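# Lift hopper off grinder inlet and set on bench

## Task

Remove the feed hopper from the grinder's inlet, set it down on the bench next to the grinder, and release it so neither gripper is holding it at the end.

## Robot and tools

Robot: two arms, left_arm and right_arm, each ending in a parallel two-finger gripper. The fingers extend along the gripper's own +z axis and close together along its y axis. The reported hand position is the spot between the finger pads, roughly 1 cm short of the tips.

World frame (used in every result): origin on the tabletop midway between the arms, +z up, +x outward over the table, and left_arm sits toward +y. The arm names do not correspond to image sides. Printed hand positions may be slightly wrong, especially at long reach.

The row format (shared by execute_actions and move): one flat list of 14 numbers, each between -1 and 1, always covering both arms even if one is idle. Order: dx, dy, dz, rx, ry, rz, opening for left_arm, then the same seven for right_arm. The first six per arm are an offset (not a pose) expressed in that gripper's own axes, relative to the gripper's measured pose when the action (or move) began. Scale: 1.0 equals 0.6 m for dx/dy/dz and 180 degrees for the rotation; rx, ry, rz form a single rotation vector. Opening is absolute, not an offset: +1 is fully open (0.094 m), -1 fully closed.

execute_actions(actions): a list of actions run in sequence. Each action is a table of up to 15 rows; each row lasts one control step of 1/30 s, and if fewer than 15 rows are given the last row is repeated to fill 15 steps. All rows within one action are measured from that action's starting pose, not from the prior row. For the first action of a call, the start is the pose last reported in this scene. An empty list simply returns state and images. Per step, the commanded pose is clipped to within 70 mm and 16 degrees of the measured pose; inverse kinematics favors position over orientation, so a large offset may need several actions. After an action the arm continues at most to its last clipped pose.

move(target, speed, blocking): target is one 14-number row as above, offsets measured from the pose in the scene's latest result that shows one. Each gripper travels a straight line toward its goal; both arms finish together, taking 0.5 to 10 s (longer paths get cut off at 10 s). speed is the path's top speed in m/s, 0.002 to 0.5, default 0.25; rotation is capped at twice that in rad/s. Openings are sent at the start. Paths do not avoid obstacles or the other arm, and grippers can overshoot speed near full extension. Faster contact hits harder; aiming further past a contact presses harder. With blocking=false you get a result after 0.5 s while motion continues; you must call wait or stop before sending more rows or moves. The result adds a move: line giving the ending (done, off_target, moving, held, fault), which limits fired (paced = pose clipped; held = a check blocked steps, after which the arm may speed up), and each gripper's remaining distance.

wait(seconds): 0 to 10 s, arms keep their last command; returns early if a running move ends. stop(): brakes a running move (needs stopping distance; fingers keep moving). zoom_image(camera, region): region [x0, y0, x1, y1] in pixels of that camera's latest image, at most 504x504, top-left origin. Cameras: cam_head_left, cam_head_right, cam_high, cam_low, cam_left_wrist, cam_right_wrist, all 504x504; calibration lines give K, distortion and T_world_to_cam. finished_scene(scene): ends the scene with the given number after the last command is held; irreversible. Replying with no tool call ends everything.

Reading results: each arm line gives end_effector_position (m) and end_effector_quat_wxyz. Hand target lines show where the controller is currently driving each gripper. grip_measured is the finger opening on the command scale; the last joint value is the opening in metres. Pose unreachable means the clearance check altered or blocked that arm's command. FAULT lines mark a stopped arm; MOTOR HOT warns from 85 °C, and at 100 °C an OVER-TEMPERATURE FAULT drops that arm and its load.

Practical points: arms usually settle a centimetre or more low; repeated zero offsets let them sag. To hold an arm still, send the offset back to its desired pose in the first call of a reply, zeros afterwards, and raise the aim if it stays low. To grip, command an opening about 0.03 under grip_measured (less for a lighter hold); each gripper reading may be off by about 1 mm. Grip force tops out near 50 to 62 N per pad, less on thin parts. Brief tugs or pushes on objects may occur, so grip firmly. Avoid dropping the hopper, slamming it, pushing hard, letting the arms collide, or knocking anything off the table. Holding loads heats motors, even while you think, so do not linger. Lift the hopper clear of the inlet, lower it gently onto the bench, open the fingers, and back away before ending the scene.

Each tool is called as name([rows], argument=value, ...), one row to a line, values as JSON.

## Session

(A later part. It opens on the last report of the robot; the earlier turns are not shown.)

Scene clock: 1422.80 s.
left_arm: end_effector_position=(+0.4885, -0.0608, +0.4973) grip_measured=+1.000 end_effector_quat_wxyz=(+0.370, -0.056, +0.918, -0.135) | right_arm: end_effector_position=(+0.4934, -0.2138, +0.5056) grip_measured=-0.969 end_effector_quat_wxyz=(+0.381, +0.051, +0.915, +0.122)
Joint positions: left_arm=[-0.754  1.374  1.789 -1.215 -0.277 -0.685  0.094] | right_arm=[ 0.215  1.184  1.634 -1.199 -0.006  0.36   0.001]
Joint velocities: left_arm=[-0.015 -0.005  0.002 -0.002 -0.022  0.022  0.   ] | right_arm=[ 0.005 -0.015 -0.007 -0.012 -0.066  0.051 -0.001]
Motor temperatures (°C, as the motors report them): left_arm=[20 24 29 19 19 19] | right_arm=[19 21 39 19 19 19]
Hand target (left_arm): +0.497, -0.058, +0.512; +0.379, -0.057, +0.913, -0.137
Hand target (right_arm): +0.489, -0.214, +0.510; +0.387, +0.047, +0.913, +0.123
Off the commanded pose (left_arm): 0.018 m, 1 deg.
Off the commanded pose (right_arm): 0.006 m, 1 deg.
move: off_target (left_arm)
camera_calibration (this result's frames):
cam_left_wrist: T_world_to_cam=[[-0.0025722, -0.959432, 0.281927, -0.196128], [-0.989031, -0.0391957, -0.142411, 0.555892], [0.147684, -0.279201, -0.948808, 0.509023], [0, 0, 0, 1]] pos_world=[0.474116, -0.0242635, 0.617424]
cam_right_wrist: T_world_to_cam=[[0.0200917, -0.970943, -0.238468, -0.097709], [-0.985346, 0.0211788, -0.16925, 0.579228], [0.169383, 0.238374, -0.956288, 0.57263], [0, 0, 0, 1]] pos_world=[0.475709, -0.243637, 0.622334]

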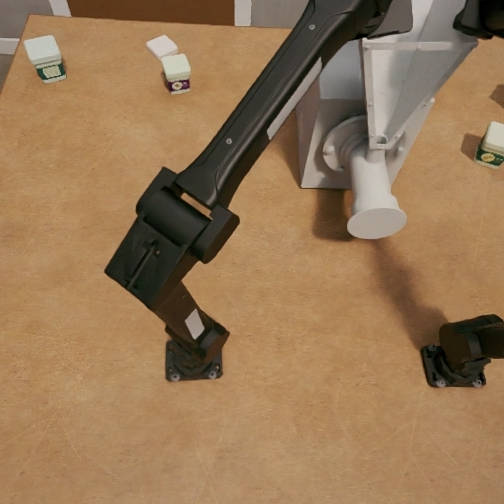

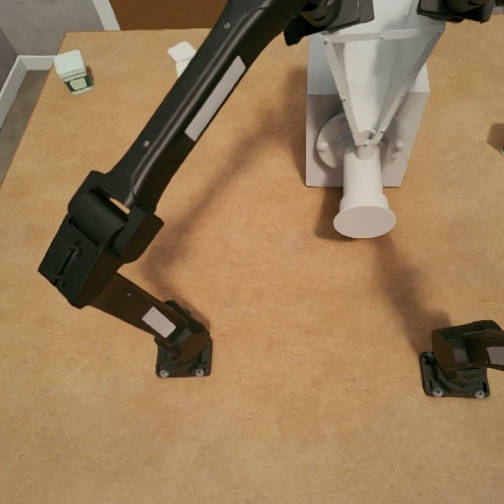

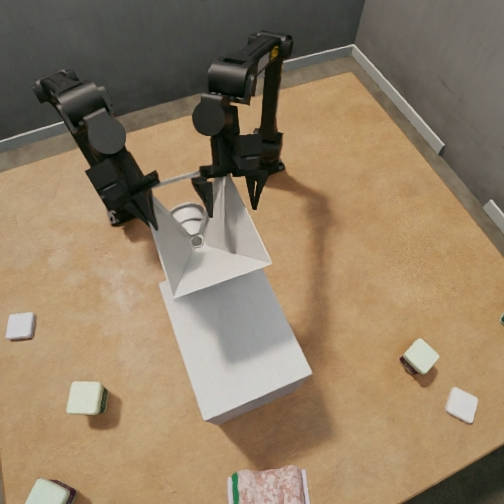

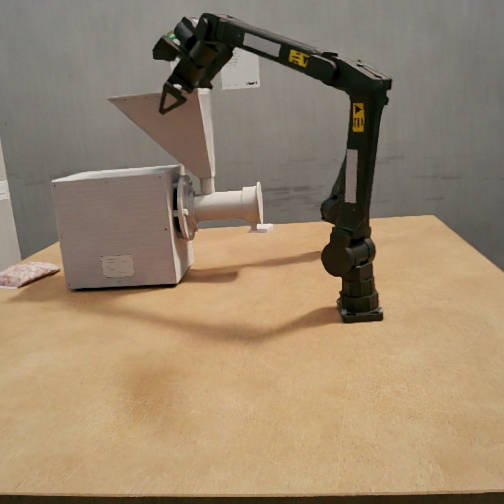

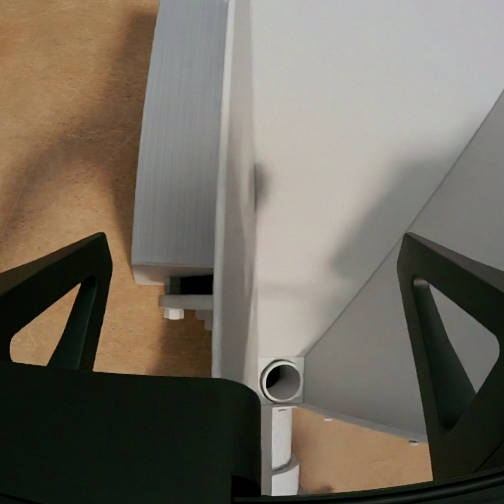

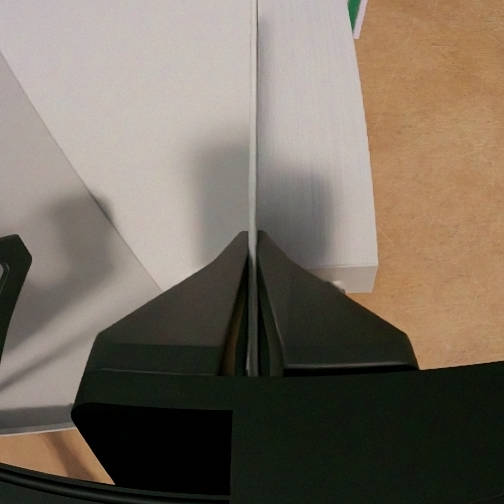

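move(target=[-0.035,0.02,0.008,0.0,-0.004,0.0,1.0,0.0,0.0,-0.01,0,-0.006,0,-1], speed=0.03)

Scene clock: 1428.77 s.
left_arm: end_effector_position=(+0.4934, -0.0556, +0.4953) grip_measured=+1.000 end_effector_quat_wxyz=(+0.364, -0.052, +0.920, -0.138) | right_arm: end_effector_position=(+0.4936, -0.2144, +0.5054) grip_measured=-0.969 end_effector_quat_wxyz=(+0.382, +0.054, +0.914, +0.122)
Joint positions: left_arm=[-0.731  1.376  1.789 -1.215 -0.247 -0.667  0.094] | right_arm=[ 0.215  1.182  1.63  -1.193 -0.002  0.365  0.001]
Joint velocities: left_arm=[-0.005  0.005  0.002 -0.007 -0.037 -0.066  0.   ] | right_arm=[ 0.005  0.005 -0.007  0.002 -0.066 -0.007  0.   ]
Motor temperatures (°C, as the motors report them): left_arm=[20 23 30 19 19 19] | right_arm=[19 21 39 19 19 19]
Hand target (left_arm): +0.506, -0.046, +0.504; +0.376, -0.057, +0.915, -0.134
Hand target (right_arm): +0.489, -0.215, +0.509; +0.389, +0.052, +0.912, +0.121
Off the commanded pose (left_arm): 0.019 m, 2 deg.
Off the commanded pose (right_arm): 0.006 m, 1 deg.
move: off_target (left_arm)
camera_calibration (this result's frames):
cam_left_wrist: T_world_to_cam=[[-0.0102794, -0.958456, 0.285057, -0.188275], [-0.990931, -0.0284314, -0.13133, 0.556696], [0.133978, -0.283822, -0.949471, 0.514737], [0, 0, 0, 1]] pos_world=[0.480749, -0.0185322, 0.615508]
cam_right_wrist: T_world_to_cam=[[0.0150917, -0.970543, -0.240453, -0.094757], [-0.984692, 0.0273375, -0.172145, 0.581835], [0.173648, 0.239371, -0.955274, 0.570119], [0, 0, 0, 1]] pos_world=[0.475358, -0.244341, 0.621995]

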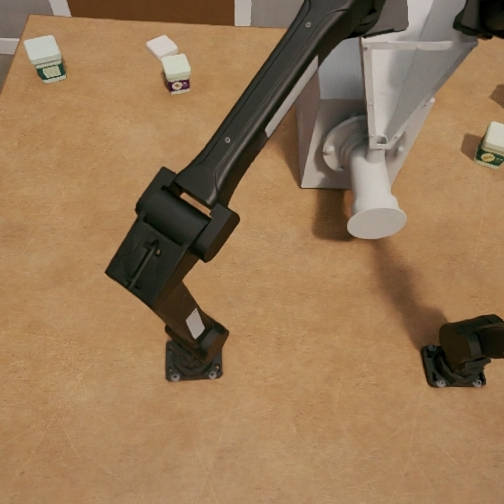

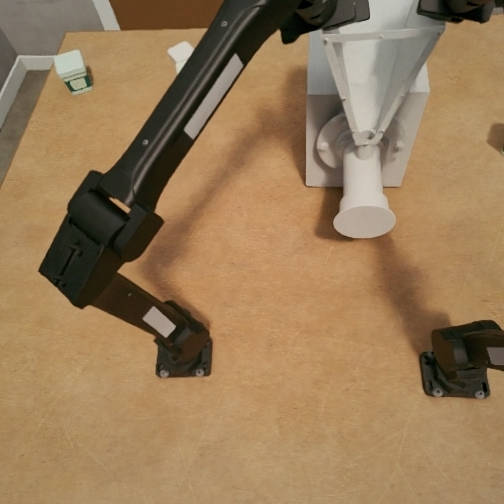

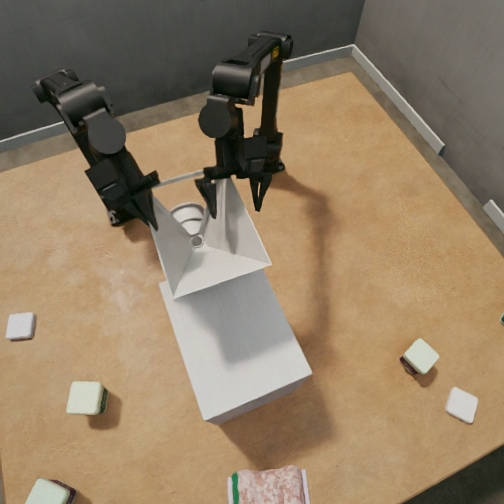

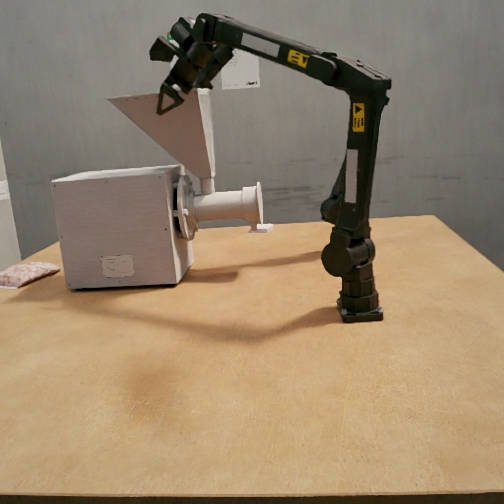

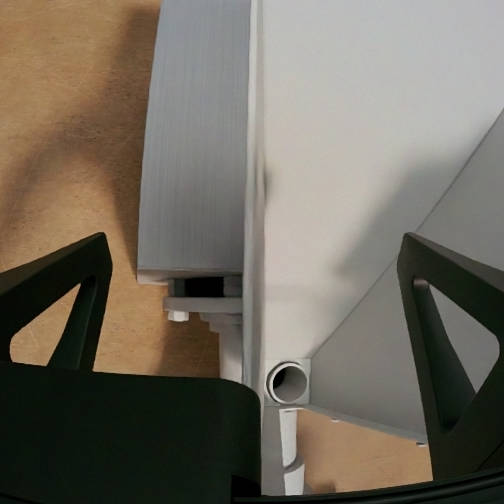

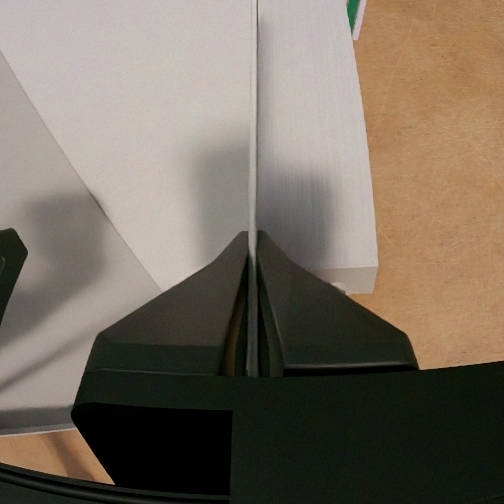

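execute_actions([
  [[-0.01,0.0,-0.012,0.0,-0.004,0.0,-0.5,0.0,0.0,-0.01,0,-0.006,0,-1]],
  [[-0.01,0.0,-0.012,0.0,-0.004,0.0,-0.5,0.0,0.0,-0.01,0,-0.006,0,-1]],
])

Scene clock: 1433.23 s.
left_arm: end_effector_position=(+0.4879, -0.0768, +0.5032) grip_measured=+0.037 end_effector_quat_wxyz=(+0.370, -0.064, +0.913, -0.159) | right_arm: end_effector_position=(+0.4907, -0.2130, +0.5066) grip_measured=-0.970 end_effector_quat_wxyz=(+0.387, +0.052, +0.912, +0.124)
Joint positions: left_arm=[-0.773  1.387  1.808 -1.196 -0.262 -0.726  0.049] | right_arm=[ 0.22   1.17   1.618 -1.181 -0.002  0.365  0.001]
Joint velocities: left_arm=[ 0.005 -0.005 -0.007  0.007  0.022  0.022  0.001] | right_arm=[-0.005 -0.005 -0.007 -0.007  0.022 -0.037  0.001]
Motor temperatures (°C, as the motors report them): left_arm=[20 23 30 19 19 19] | right_arm=[19 21 39 19 19 19]
Hand target (left_arm): +0.487, -0.073, +0.512; +0.375, -0.062, +0.911, -0.159
Hand target (right_arm): +0.486, -0.214, +0.511; +0.394, +0.053, +0.909, +0.123
Off the commanded pose (left_arm): 0.009 m, 1 deg.
Off the commanded pose (right_arm): 0.006 m, 1 deg.
camera_calibration (this result's frames):
cam_left_wrist: T_world_to_cam=[[-0.00575752, -0.943334, 0.331793, -0.235451], [-0.98862, -0.0445088, -0.1437, 0.555575], [0.150325, -0.328845, -0.932343, 0.496907], [0, 0, 0, 1]] pos_world=[0.473199, -0.0339762, 0.621245]
cam_right_wrist: T_world_to_cam=[[0.0221341, -0.969797, -0.242908, -0.0951078], [-0.982685, 0.0236026, -0.183776, 0.583312], [0.183958, 0.242769, -0.952482, 0.56571], [0, 0, 0, 1]] pos_world=[0.47125, -0.24334, 0.622925]

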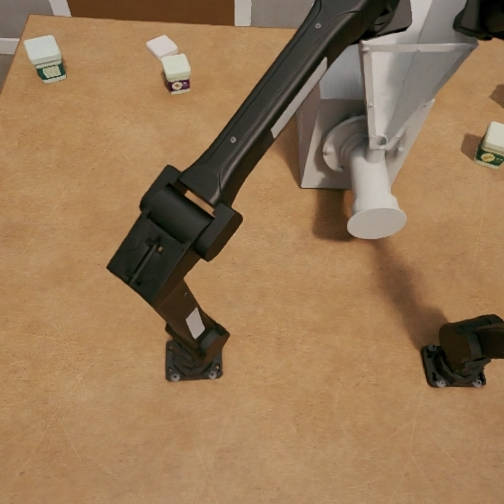

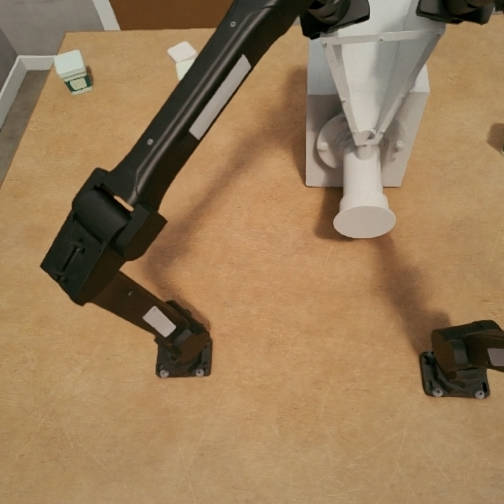

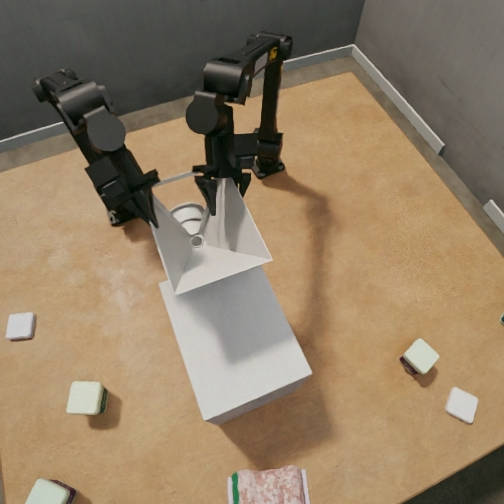

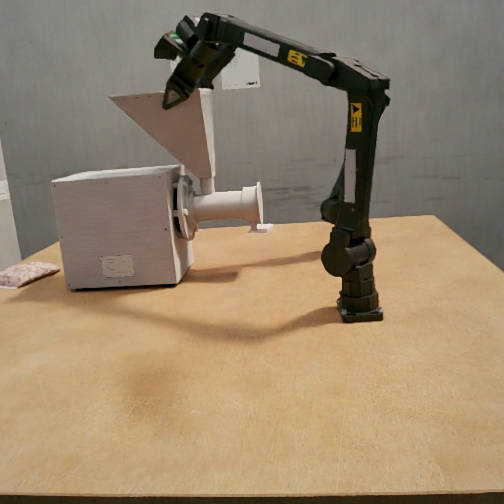

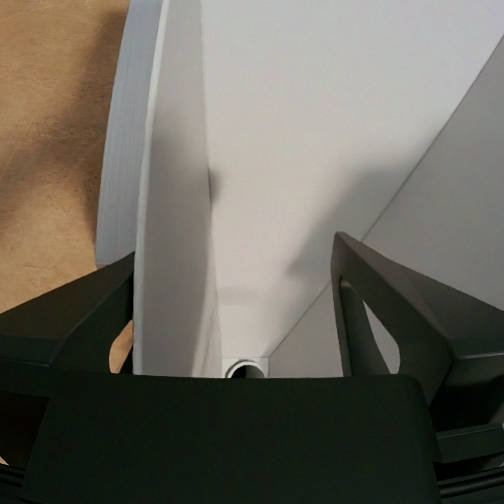

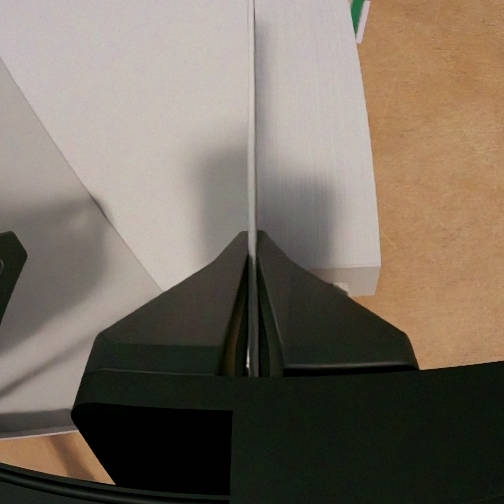

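execute_actions([
  [[0,0,0,0,0,0,1,0.0,0.0,-0.01,0,-0.006,0,-1]],
  [[0,0,0,0,0,0,1,0.0,0.0,-0.005,0,-0.003,0,-1]],
])

Scene clock: 1461.97 s.
left_arm: end_effector_position=(+0.4877, -0.0763, +0.5033) grip_measured=+1.000 end_effector_quat_wxyz=(+0.370, -0.065, +0.913, -0.159) | right_arm: end_effector_position=(+0.4907, -0.2146, +0.5059) grip_measured=-0.970 end_effector_quat_wxyz=(+0.388, +0.057, +0.912, +0.122)
Joint positions: left_arm=[-0.773  1.386  1.807 -1.195 -0.263 -0.726  0.094] | right_arm=[ 0.22   1.168  1.614 -1.178  0.007  0.373  0.001]
Joint velocities: left_arm=[ 0.015 -0.024 -0.022 -0.002  0.007 -0.022  0.   ] | right_arm=[-0.005  0.005  0.002 -0.007  0.022 -0.037  0.001]
Motor temperatures (°C, as the motors report them): left_arm=[20 24 30 19 19 19] | right_arm=[19 21 38 19 19 19]
Hand target (left_arm): +0.488, -0.076, +0.503; +0.370, -0.065, +0.913, -0.159
Hand target (right_arm): +0.488, -0.215, +0.508; +0.393, +0.057, +0.910, +0.122
Off the commanded pose (left_arm): 0.000 m, 0 deg.
Off the commanded pose (right_arm): 0.003 m, 1 deg.
camera_calibration (this result's frames):
cam_left_wrist: T_world_to_cam=[[-0.00525341, -0.943462, 0.33144, -0.235176], [-0.988467, -0.0452638, -0.144513, 0.555691], [0.151345, -0.328377, -0.932343, 0.496701], [0, 0, 0, 1]] pos_world=[0.472874, -0.0336215, 0.621347]
cam_right_wrist: T_world_to_cam=[[0.0105304, -0.969988, -0.242926, -0.0911978], [-0.982177, 0.0355592, -0.184561, 0.585918], [0.187661, 0.24054, -0.952326, 0.563058], [0, 0, 0, 1]] pos_world=[0.470772, -0.244733, 0.622198]

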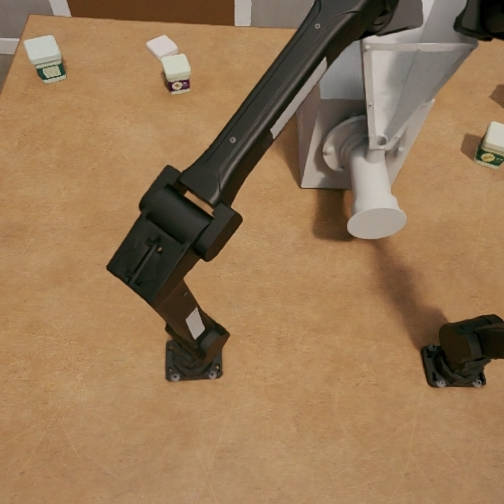

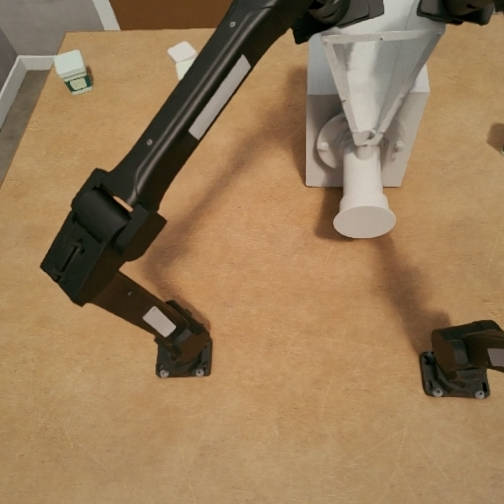

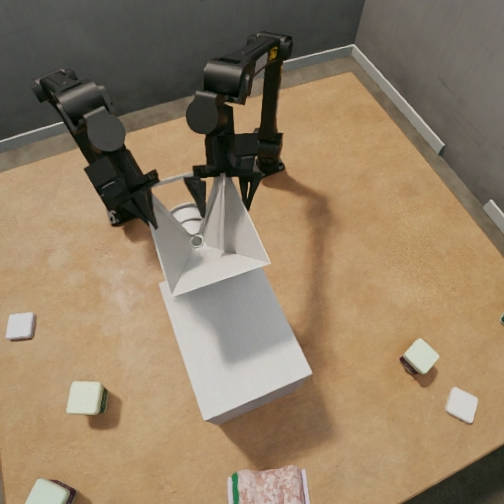

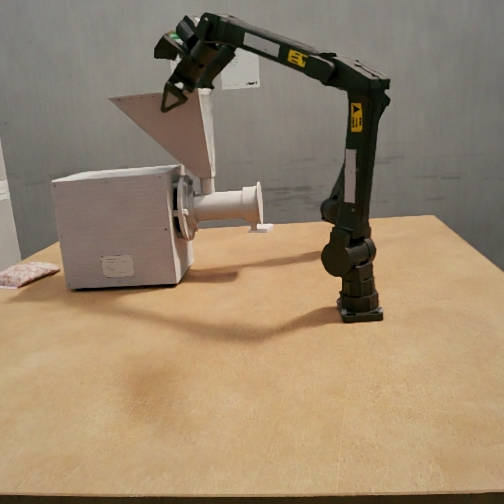

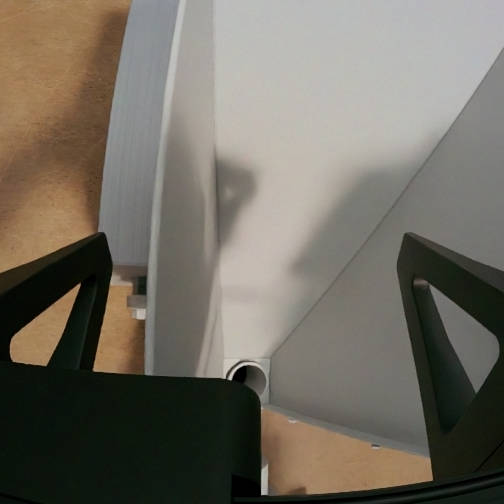

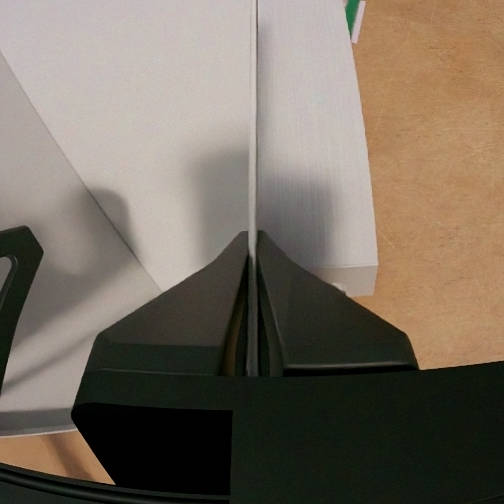

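move(target=[-0.0343,0.0346,-0.013,-0.0115,0.0341,0.0104,1.0,0.0,0.0,-0.005,0,-0.003,0,-1], speed=0.03)

Scene clock: 1479.77 s.
left_arm: end_effector_position=(+0.4896, -0.0555, +0.4918) grip_measured=+1.000 end_effector_quat_wxyz=(+0.306, -0.046, +0.942, -0.131) | right_arm: end_effector_position=(+0.4907, -0.2148, +0.5059) grip_measured=-0.970 end_effector_quat_wxyz=(+0.388, +0.059, +0.912, +0.122)
Joint positions: left_arm=[-0.713  1.437  1.897 -1.371 -0.174 -0.673  0.094] | right_arm=[ 0.22   1.168  1.614 -1.178  0.008  0.376  0.001]
Joint velocities: left_arm=[ 0.005  0.015 -0.012 -0.007  0.022 -0.022  0.   ] | right_arm=[ 0.005 -0.005  0.007 -0.002 -0.022  0.007 -0.001]
Motor temperatures (°C, as the motors report them): left_arm=[20 23 29 19 19 19] | right_arm=[19 21 38 19 19 19]
Hand target (left_arm): +0.496, -0.050, +0.515; +0.323, -0.048, +0.935, -0.139
Hand target (right_arm): +0.489, -0.215, +0.508; +0.393, +0.058, +0.910, +0.121
Off the commanded pose (left_arm): 0.025 m, 2 deg.
Off the commanded pose (right_arm): 0.003 m, 1 deg.
move: off_target (left_arm)
camera_calibration (this result's frames):
cam_left_wrist: T_world_to_cam=[[0.000454768, -0.963337, 0.268292, -0.184526], [-0.999946, -0.00322629, -0.00988946, 0.498535], [0.0103925, -0.268273, -0.963287, 0.580053], [0, 0, 0, 1]] pos_world=[0.492563, -0.02054, 0.613195]
cam_right_wrist: T_world_to_cam=[[0.00790463, -0.969723, -0.24408, -0.0894537], [-0.982132, 0.0383674, -0.184239, 0.58639], [0.188026, 0.241175, -0.952093, 0.562935], [0, 0, 0, 1]] pos_world=[0.470773, -0.24501, 0.622169]

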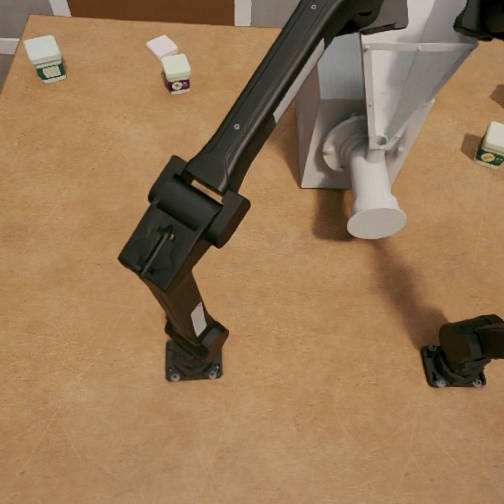

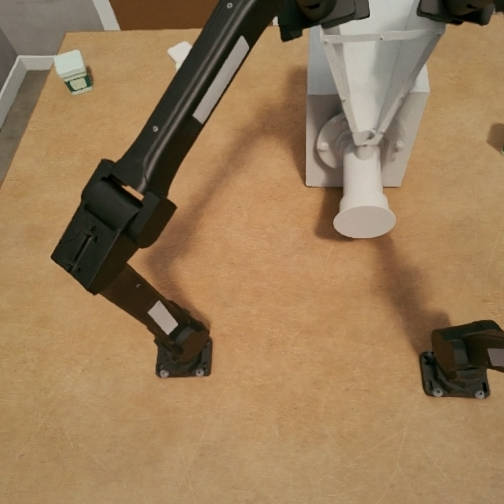

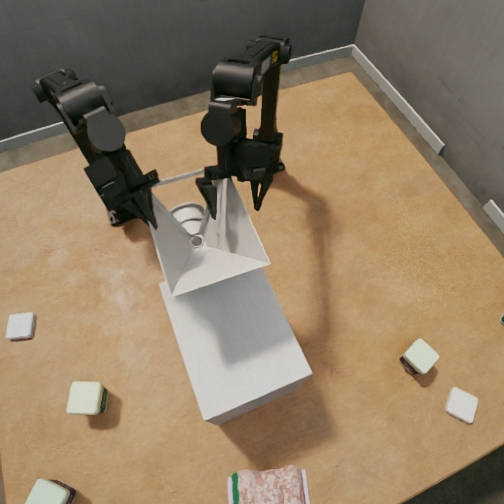

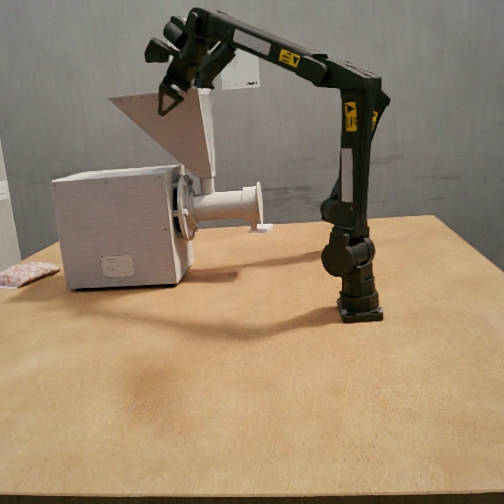

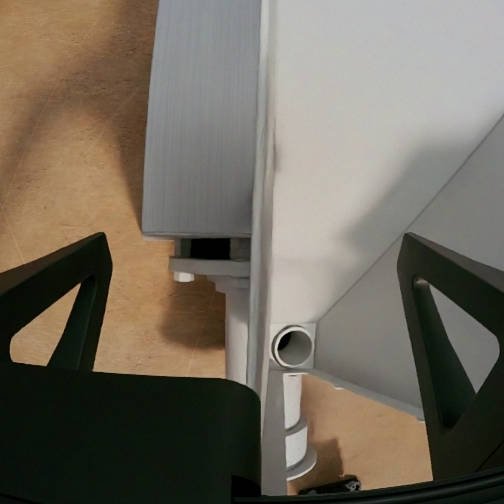

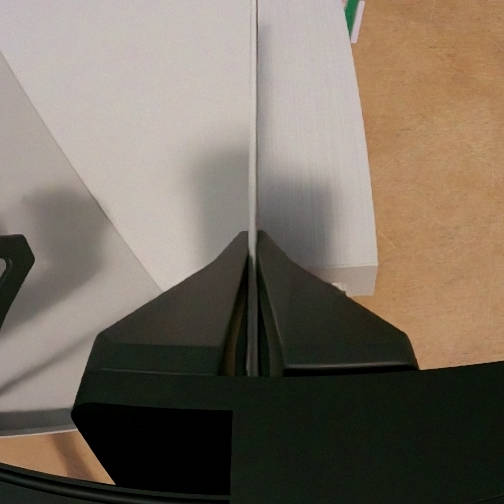

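move(target=[-0.033,-0.012,-0.043,-0.002,-0.011,0.004,1.0,0.0,0.0,-0.005,0,-0.003,0,-1], speed=0.03)

Scene clock: 1486.77 s.
left_arm: end_effector_position=(+0.4888, -0.0509, +0.5025) grip_measured=+1.000 end_effector_quat_wxyz=(+0.307, -0.048, +0.944, -0.115) | right_arm: end_effector_position=(+0.4908, -0.2149, +0.5059) grip_measured=-0.970 end_effector_quat_wxyz=(+0.388, +0.059, +0.911, +0.122)
Joint positions: left_arm=[-0.715  1.456  1.953 -1.427 -0.202 -0.673  0.094] | right_arm=[ 0.22   1.168  1.614 -1.178  0.009  0.377  0.001]
Joint velocities: left_arm=[-0.015  0.015 -0.007 -0.027 -0.037  0.022  0.   ] | right_arm=[-0.005  0.024 -0.022 -0.002 -0.007  0.022  0.   ]
Motor temperatures (°C, as the motors report them): left_arm=[20 23 31 19 19 19] | right_arm=[19 21 38 19 19 19]
Hand target (left_arm): +0.489, -0.053, +0.524; +0.323, -0.043, +0.937, -0.126
Hand target (right_arm): +0.489, -0.215, +0.508; +0.393, +0.059, +0.910, +0.122
Off the commanded pose (left_arm): 0.023 m, 2 deg.
Off the commanded pose (right_arm): 0.003 m, 1 deg.
move: off_target (left_arm)
camera_calibration (this result's frames):
cam_left_wrist: T_world_to_cam=[[0.0136127, -0.970489, 0.240762, -0.175924], [-0.999825, -0.0163101, -0.00921416, 0.496799], [0.0128691, -0.240595, -0.97054, 0.595423], [0, 0, 0, 1]] pos_world=[0.491444, -0.0193733, 0.624816]
cam_right_wrist: T_world_to_cam=[[0.00659421, -0.969651, -0.244403, -0.0887552], [-0.982094, 0.0397373, -0.184152, 0.586658], [0.188276, 0.241241, -0.952027, 0.562819], [0, 0, 0, 1]] pos_world=[0.470773, -0.245149, 0.622161]

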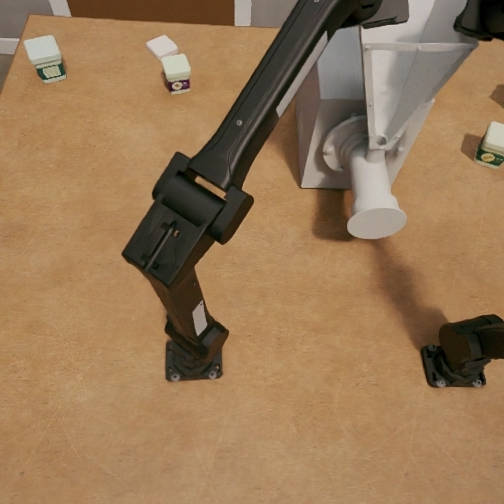

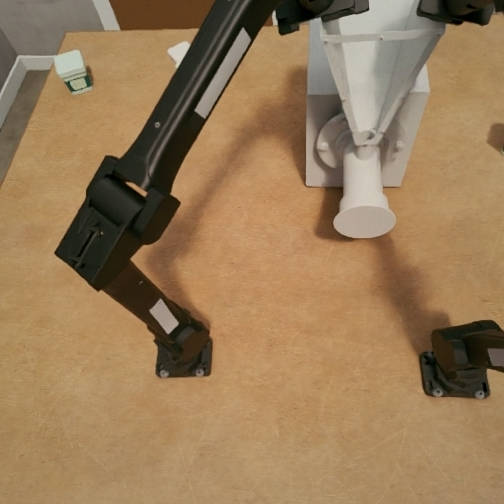

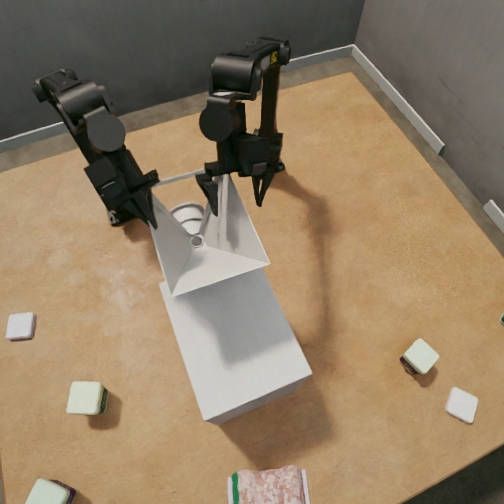

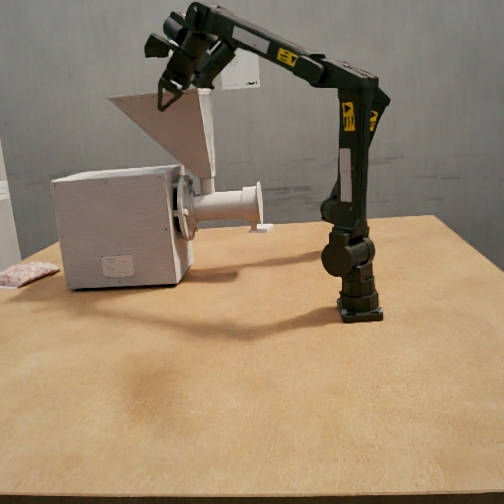

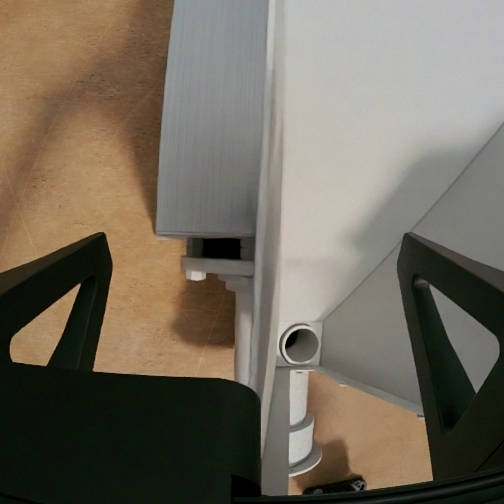

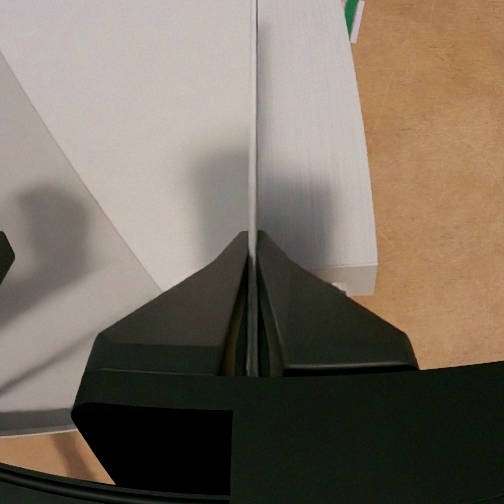

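execute_actions([
  [[-0.022,-0.010,-0.030,-0.004,-0.011,0.006,0.2,0.0,0.0,-0.005,0,-0.003,0,-1]],
])

Scene clock: 1492.97 s.
left_arm: end_effector_position=(+0.4895, -0.0445, +0.5033) grip_measured=+0.203 end_effector_quat_wxyz=(+0.309, -0.051, +0.945, -0.095) | right_arm: end_effector_position=(+0.4908, -0.2150, +0.5059) grip_measured=-0.970 end_effector_quat_wxyz=(+0.388, +0.060, +0.911, +0.122)
Joint positions: left_arm=[-0.716  1.466  1.973 -1.459 -0.238 -0.671  0.057] | right_arm=[ 0.22   1.168  1.614 -1.178  0.009  0.378  0.001]
Joint velocities: left_arm=[-0.015 -0.015  0.007  0.007  0.007 -0.022  0.   ] | right_arm=[-0.005 -0.005 -0.002 -0.017 -0.022  0.007 -0.   ]
Motor temperatures (°C, as the motors report them): left_arm=[20 23 31 19 19 19] | right_arm=[19 21 38 19 19 19]
Hand target (left_arm): +0.488, -0.051, +0.525; +0.325, -0.043, +0.939, -0.106
Hand target (right_arm): +0.489, -0.215, +0.508; +0.393, +0.060, +0.910, +0.122
Off the commanded pose (left_arm): 0.023 m, 2 deg.
Off the commanded pose (right_arm): 0.003 m, 1 deg.
camera_calibration (this result's frames):
cam_left_wrist: T_world_to_cam=[[0.032408, -0.978409, 0.204122, -0.160987], [-0.999337, -0.0351107, -0.00963209, 0.49678], [0.016591, -0.203675, -0.978898, 0.601796], [0, 0, 0, 1]] pos_world=[0.491684, -0.0174983, 0.626743]
cam_right_wrist: T_world_to_cam=[[0.00580728, -0.969582, -0.244699, -0.0882662], [-0.982075, 0.0405728, -0.184071, 0.586805], [0.1884, 0.241381, -0.951967, 0.56277], [0, 0, 0, 1]] pos_world=[0.470774, -0.245232, 0.622153]

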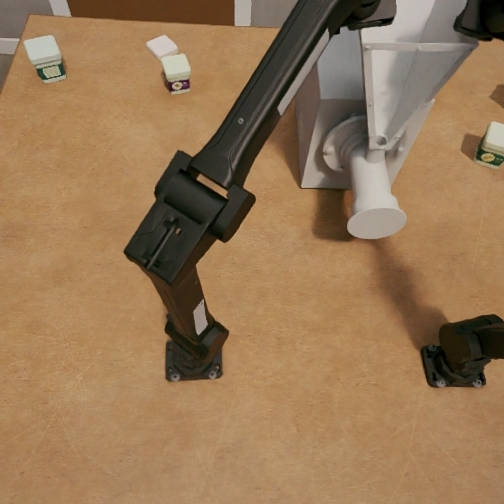

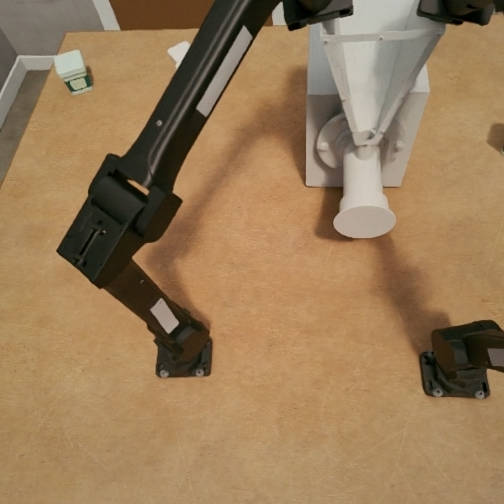

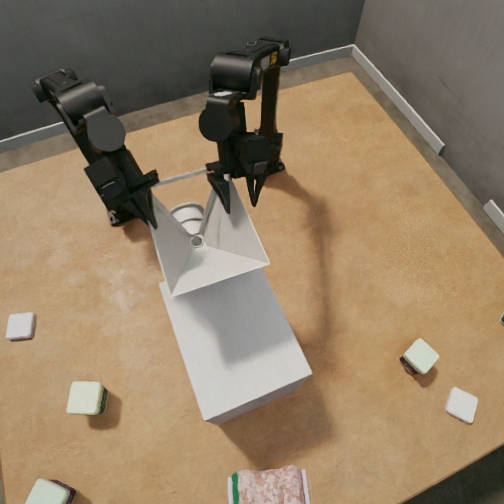

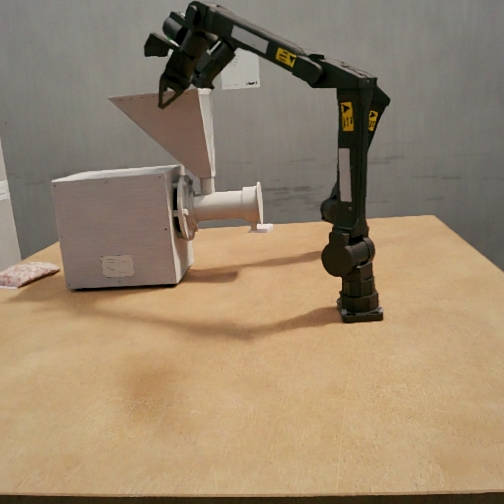

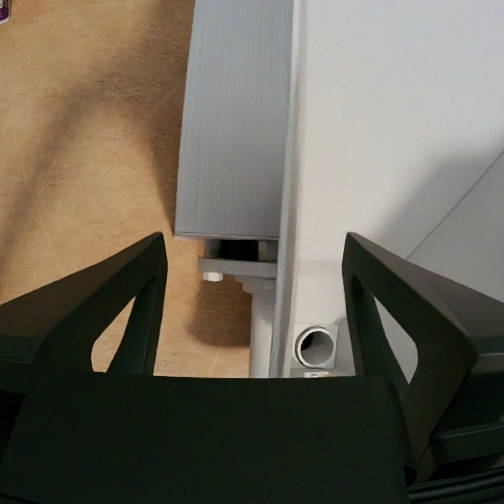

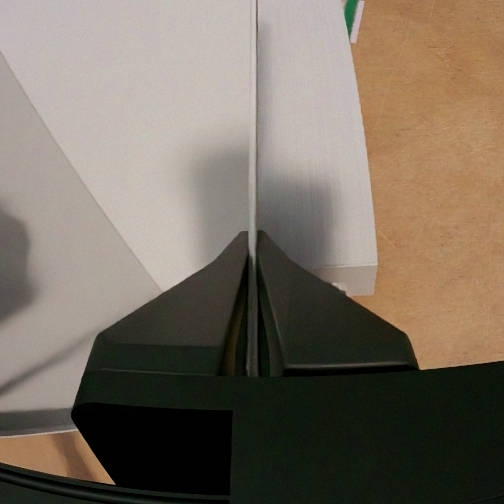

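move(target=[-0.0172,-0.0263,-0.0263,0.0285,-0.0082,-0.0066,0.2,0.0,0.0,-0.005,0,-0.003,0,-1], speed=0.03)

Scene clock: 1507.90 s.
left_arm: end_effector_position=(+0.4891, -0.0551, +0.5034) grip_measured=+0.203 end_effector_quat_wxyz=(+0.302, -0.044, +0.945, -0.121) | right_arm: end_effector_position=(+0.4908, -0.2150, +0.5059) grip_measured=-0.970 end_effector_quat_wxyz=(+0.388, +0.060, +0.911, +0.122)
Joint positions: left_arm=[-0.716  1.466  1.968 -1.433 -0.185 -0.671  0.057] | right_arm=[ 0.22   1.168  1.614 -1.178  0.009  0.378  0.001]
Joint velocities: left_arm=[ 0.005 -0.005  0.007 -0.012 -0.081  0.037 -0.001] | right_arm=[-0.015 -0.015  0.012  0.007 -0.022 -0.007 -0.001]
Motor temperatures (°C, as the motors report them): left_arm=[20 23 32 19 19 19] | right_arm=[19 21 38 19 19 19]
Hand target (left_arm): +0.488, -0.056, +0.525; +0.321, -0.048, +0.936, -0.139
Hand target (right_arm): +0.489, -0.215, +0.508; +0.393, +0.060, +0.910, +0.121
Off the commanded pose (left_arm): 0.022 m, 3 deg.
Off the commanded pose (right_arm): 0.003 m, 1 deg.
move: off_target (left_arm)
camera_calibration (this result's frames):
cam_left_wrist: T_world_to_cam=[[0.00427667, -0.968392, 0.249397, -0.179915], [-0.999989, -0.00458687, -0.000662668, 0.493528], [0.00178567, -0.249391, -0.968401, 0.599177], [0, 0, 0, 1]] pos_world=[0.493222, -0.0225346, 0.62544]
cam_right_wrist: T_world_to_cam=[[0.00580728, -0.969582, -0.244699, -0.0882662], [-0.982075, 0.0405728, -0.184071, 0.586805], [0.1884, 0.241381, -0.951967, 0.56277], [0, 0, 0, 1]] pos_world=[0.470774, -0.245232, 0.622153]

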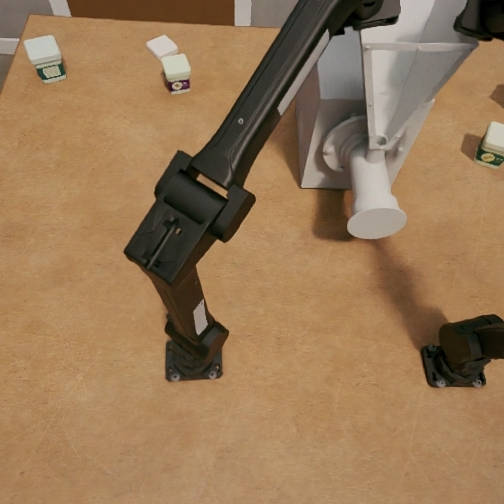

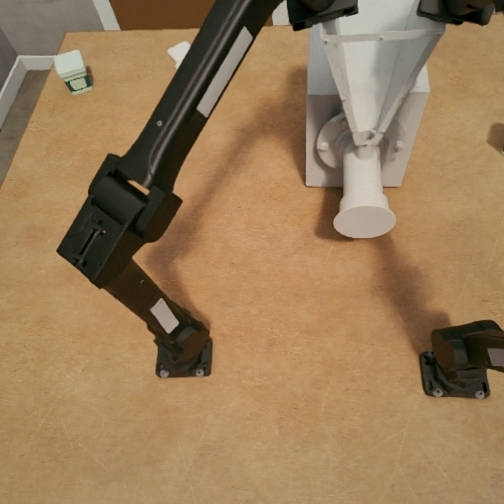

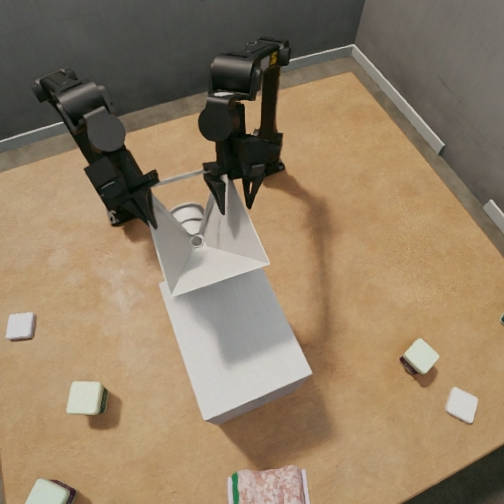

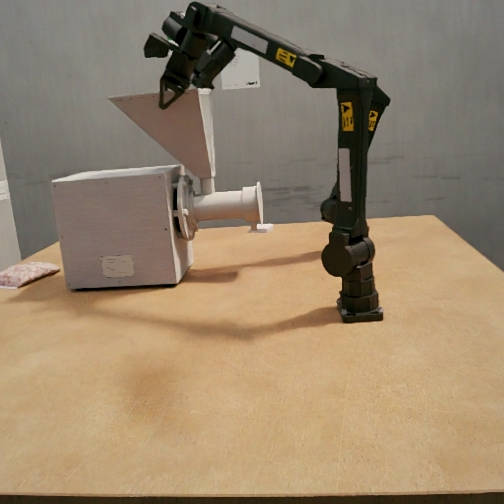

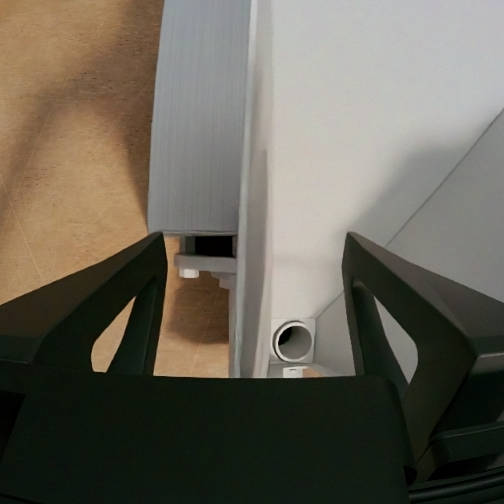

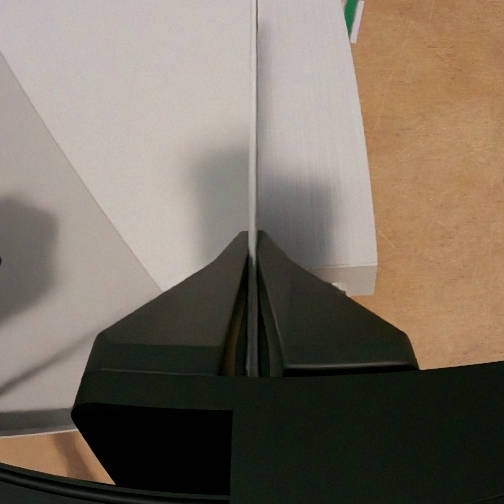

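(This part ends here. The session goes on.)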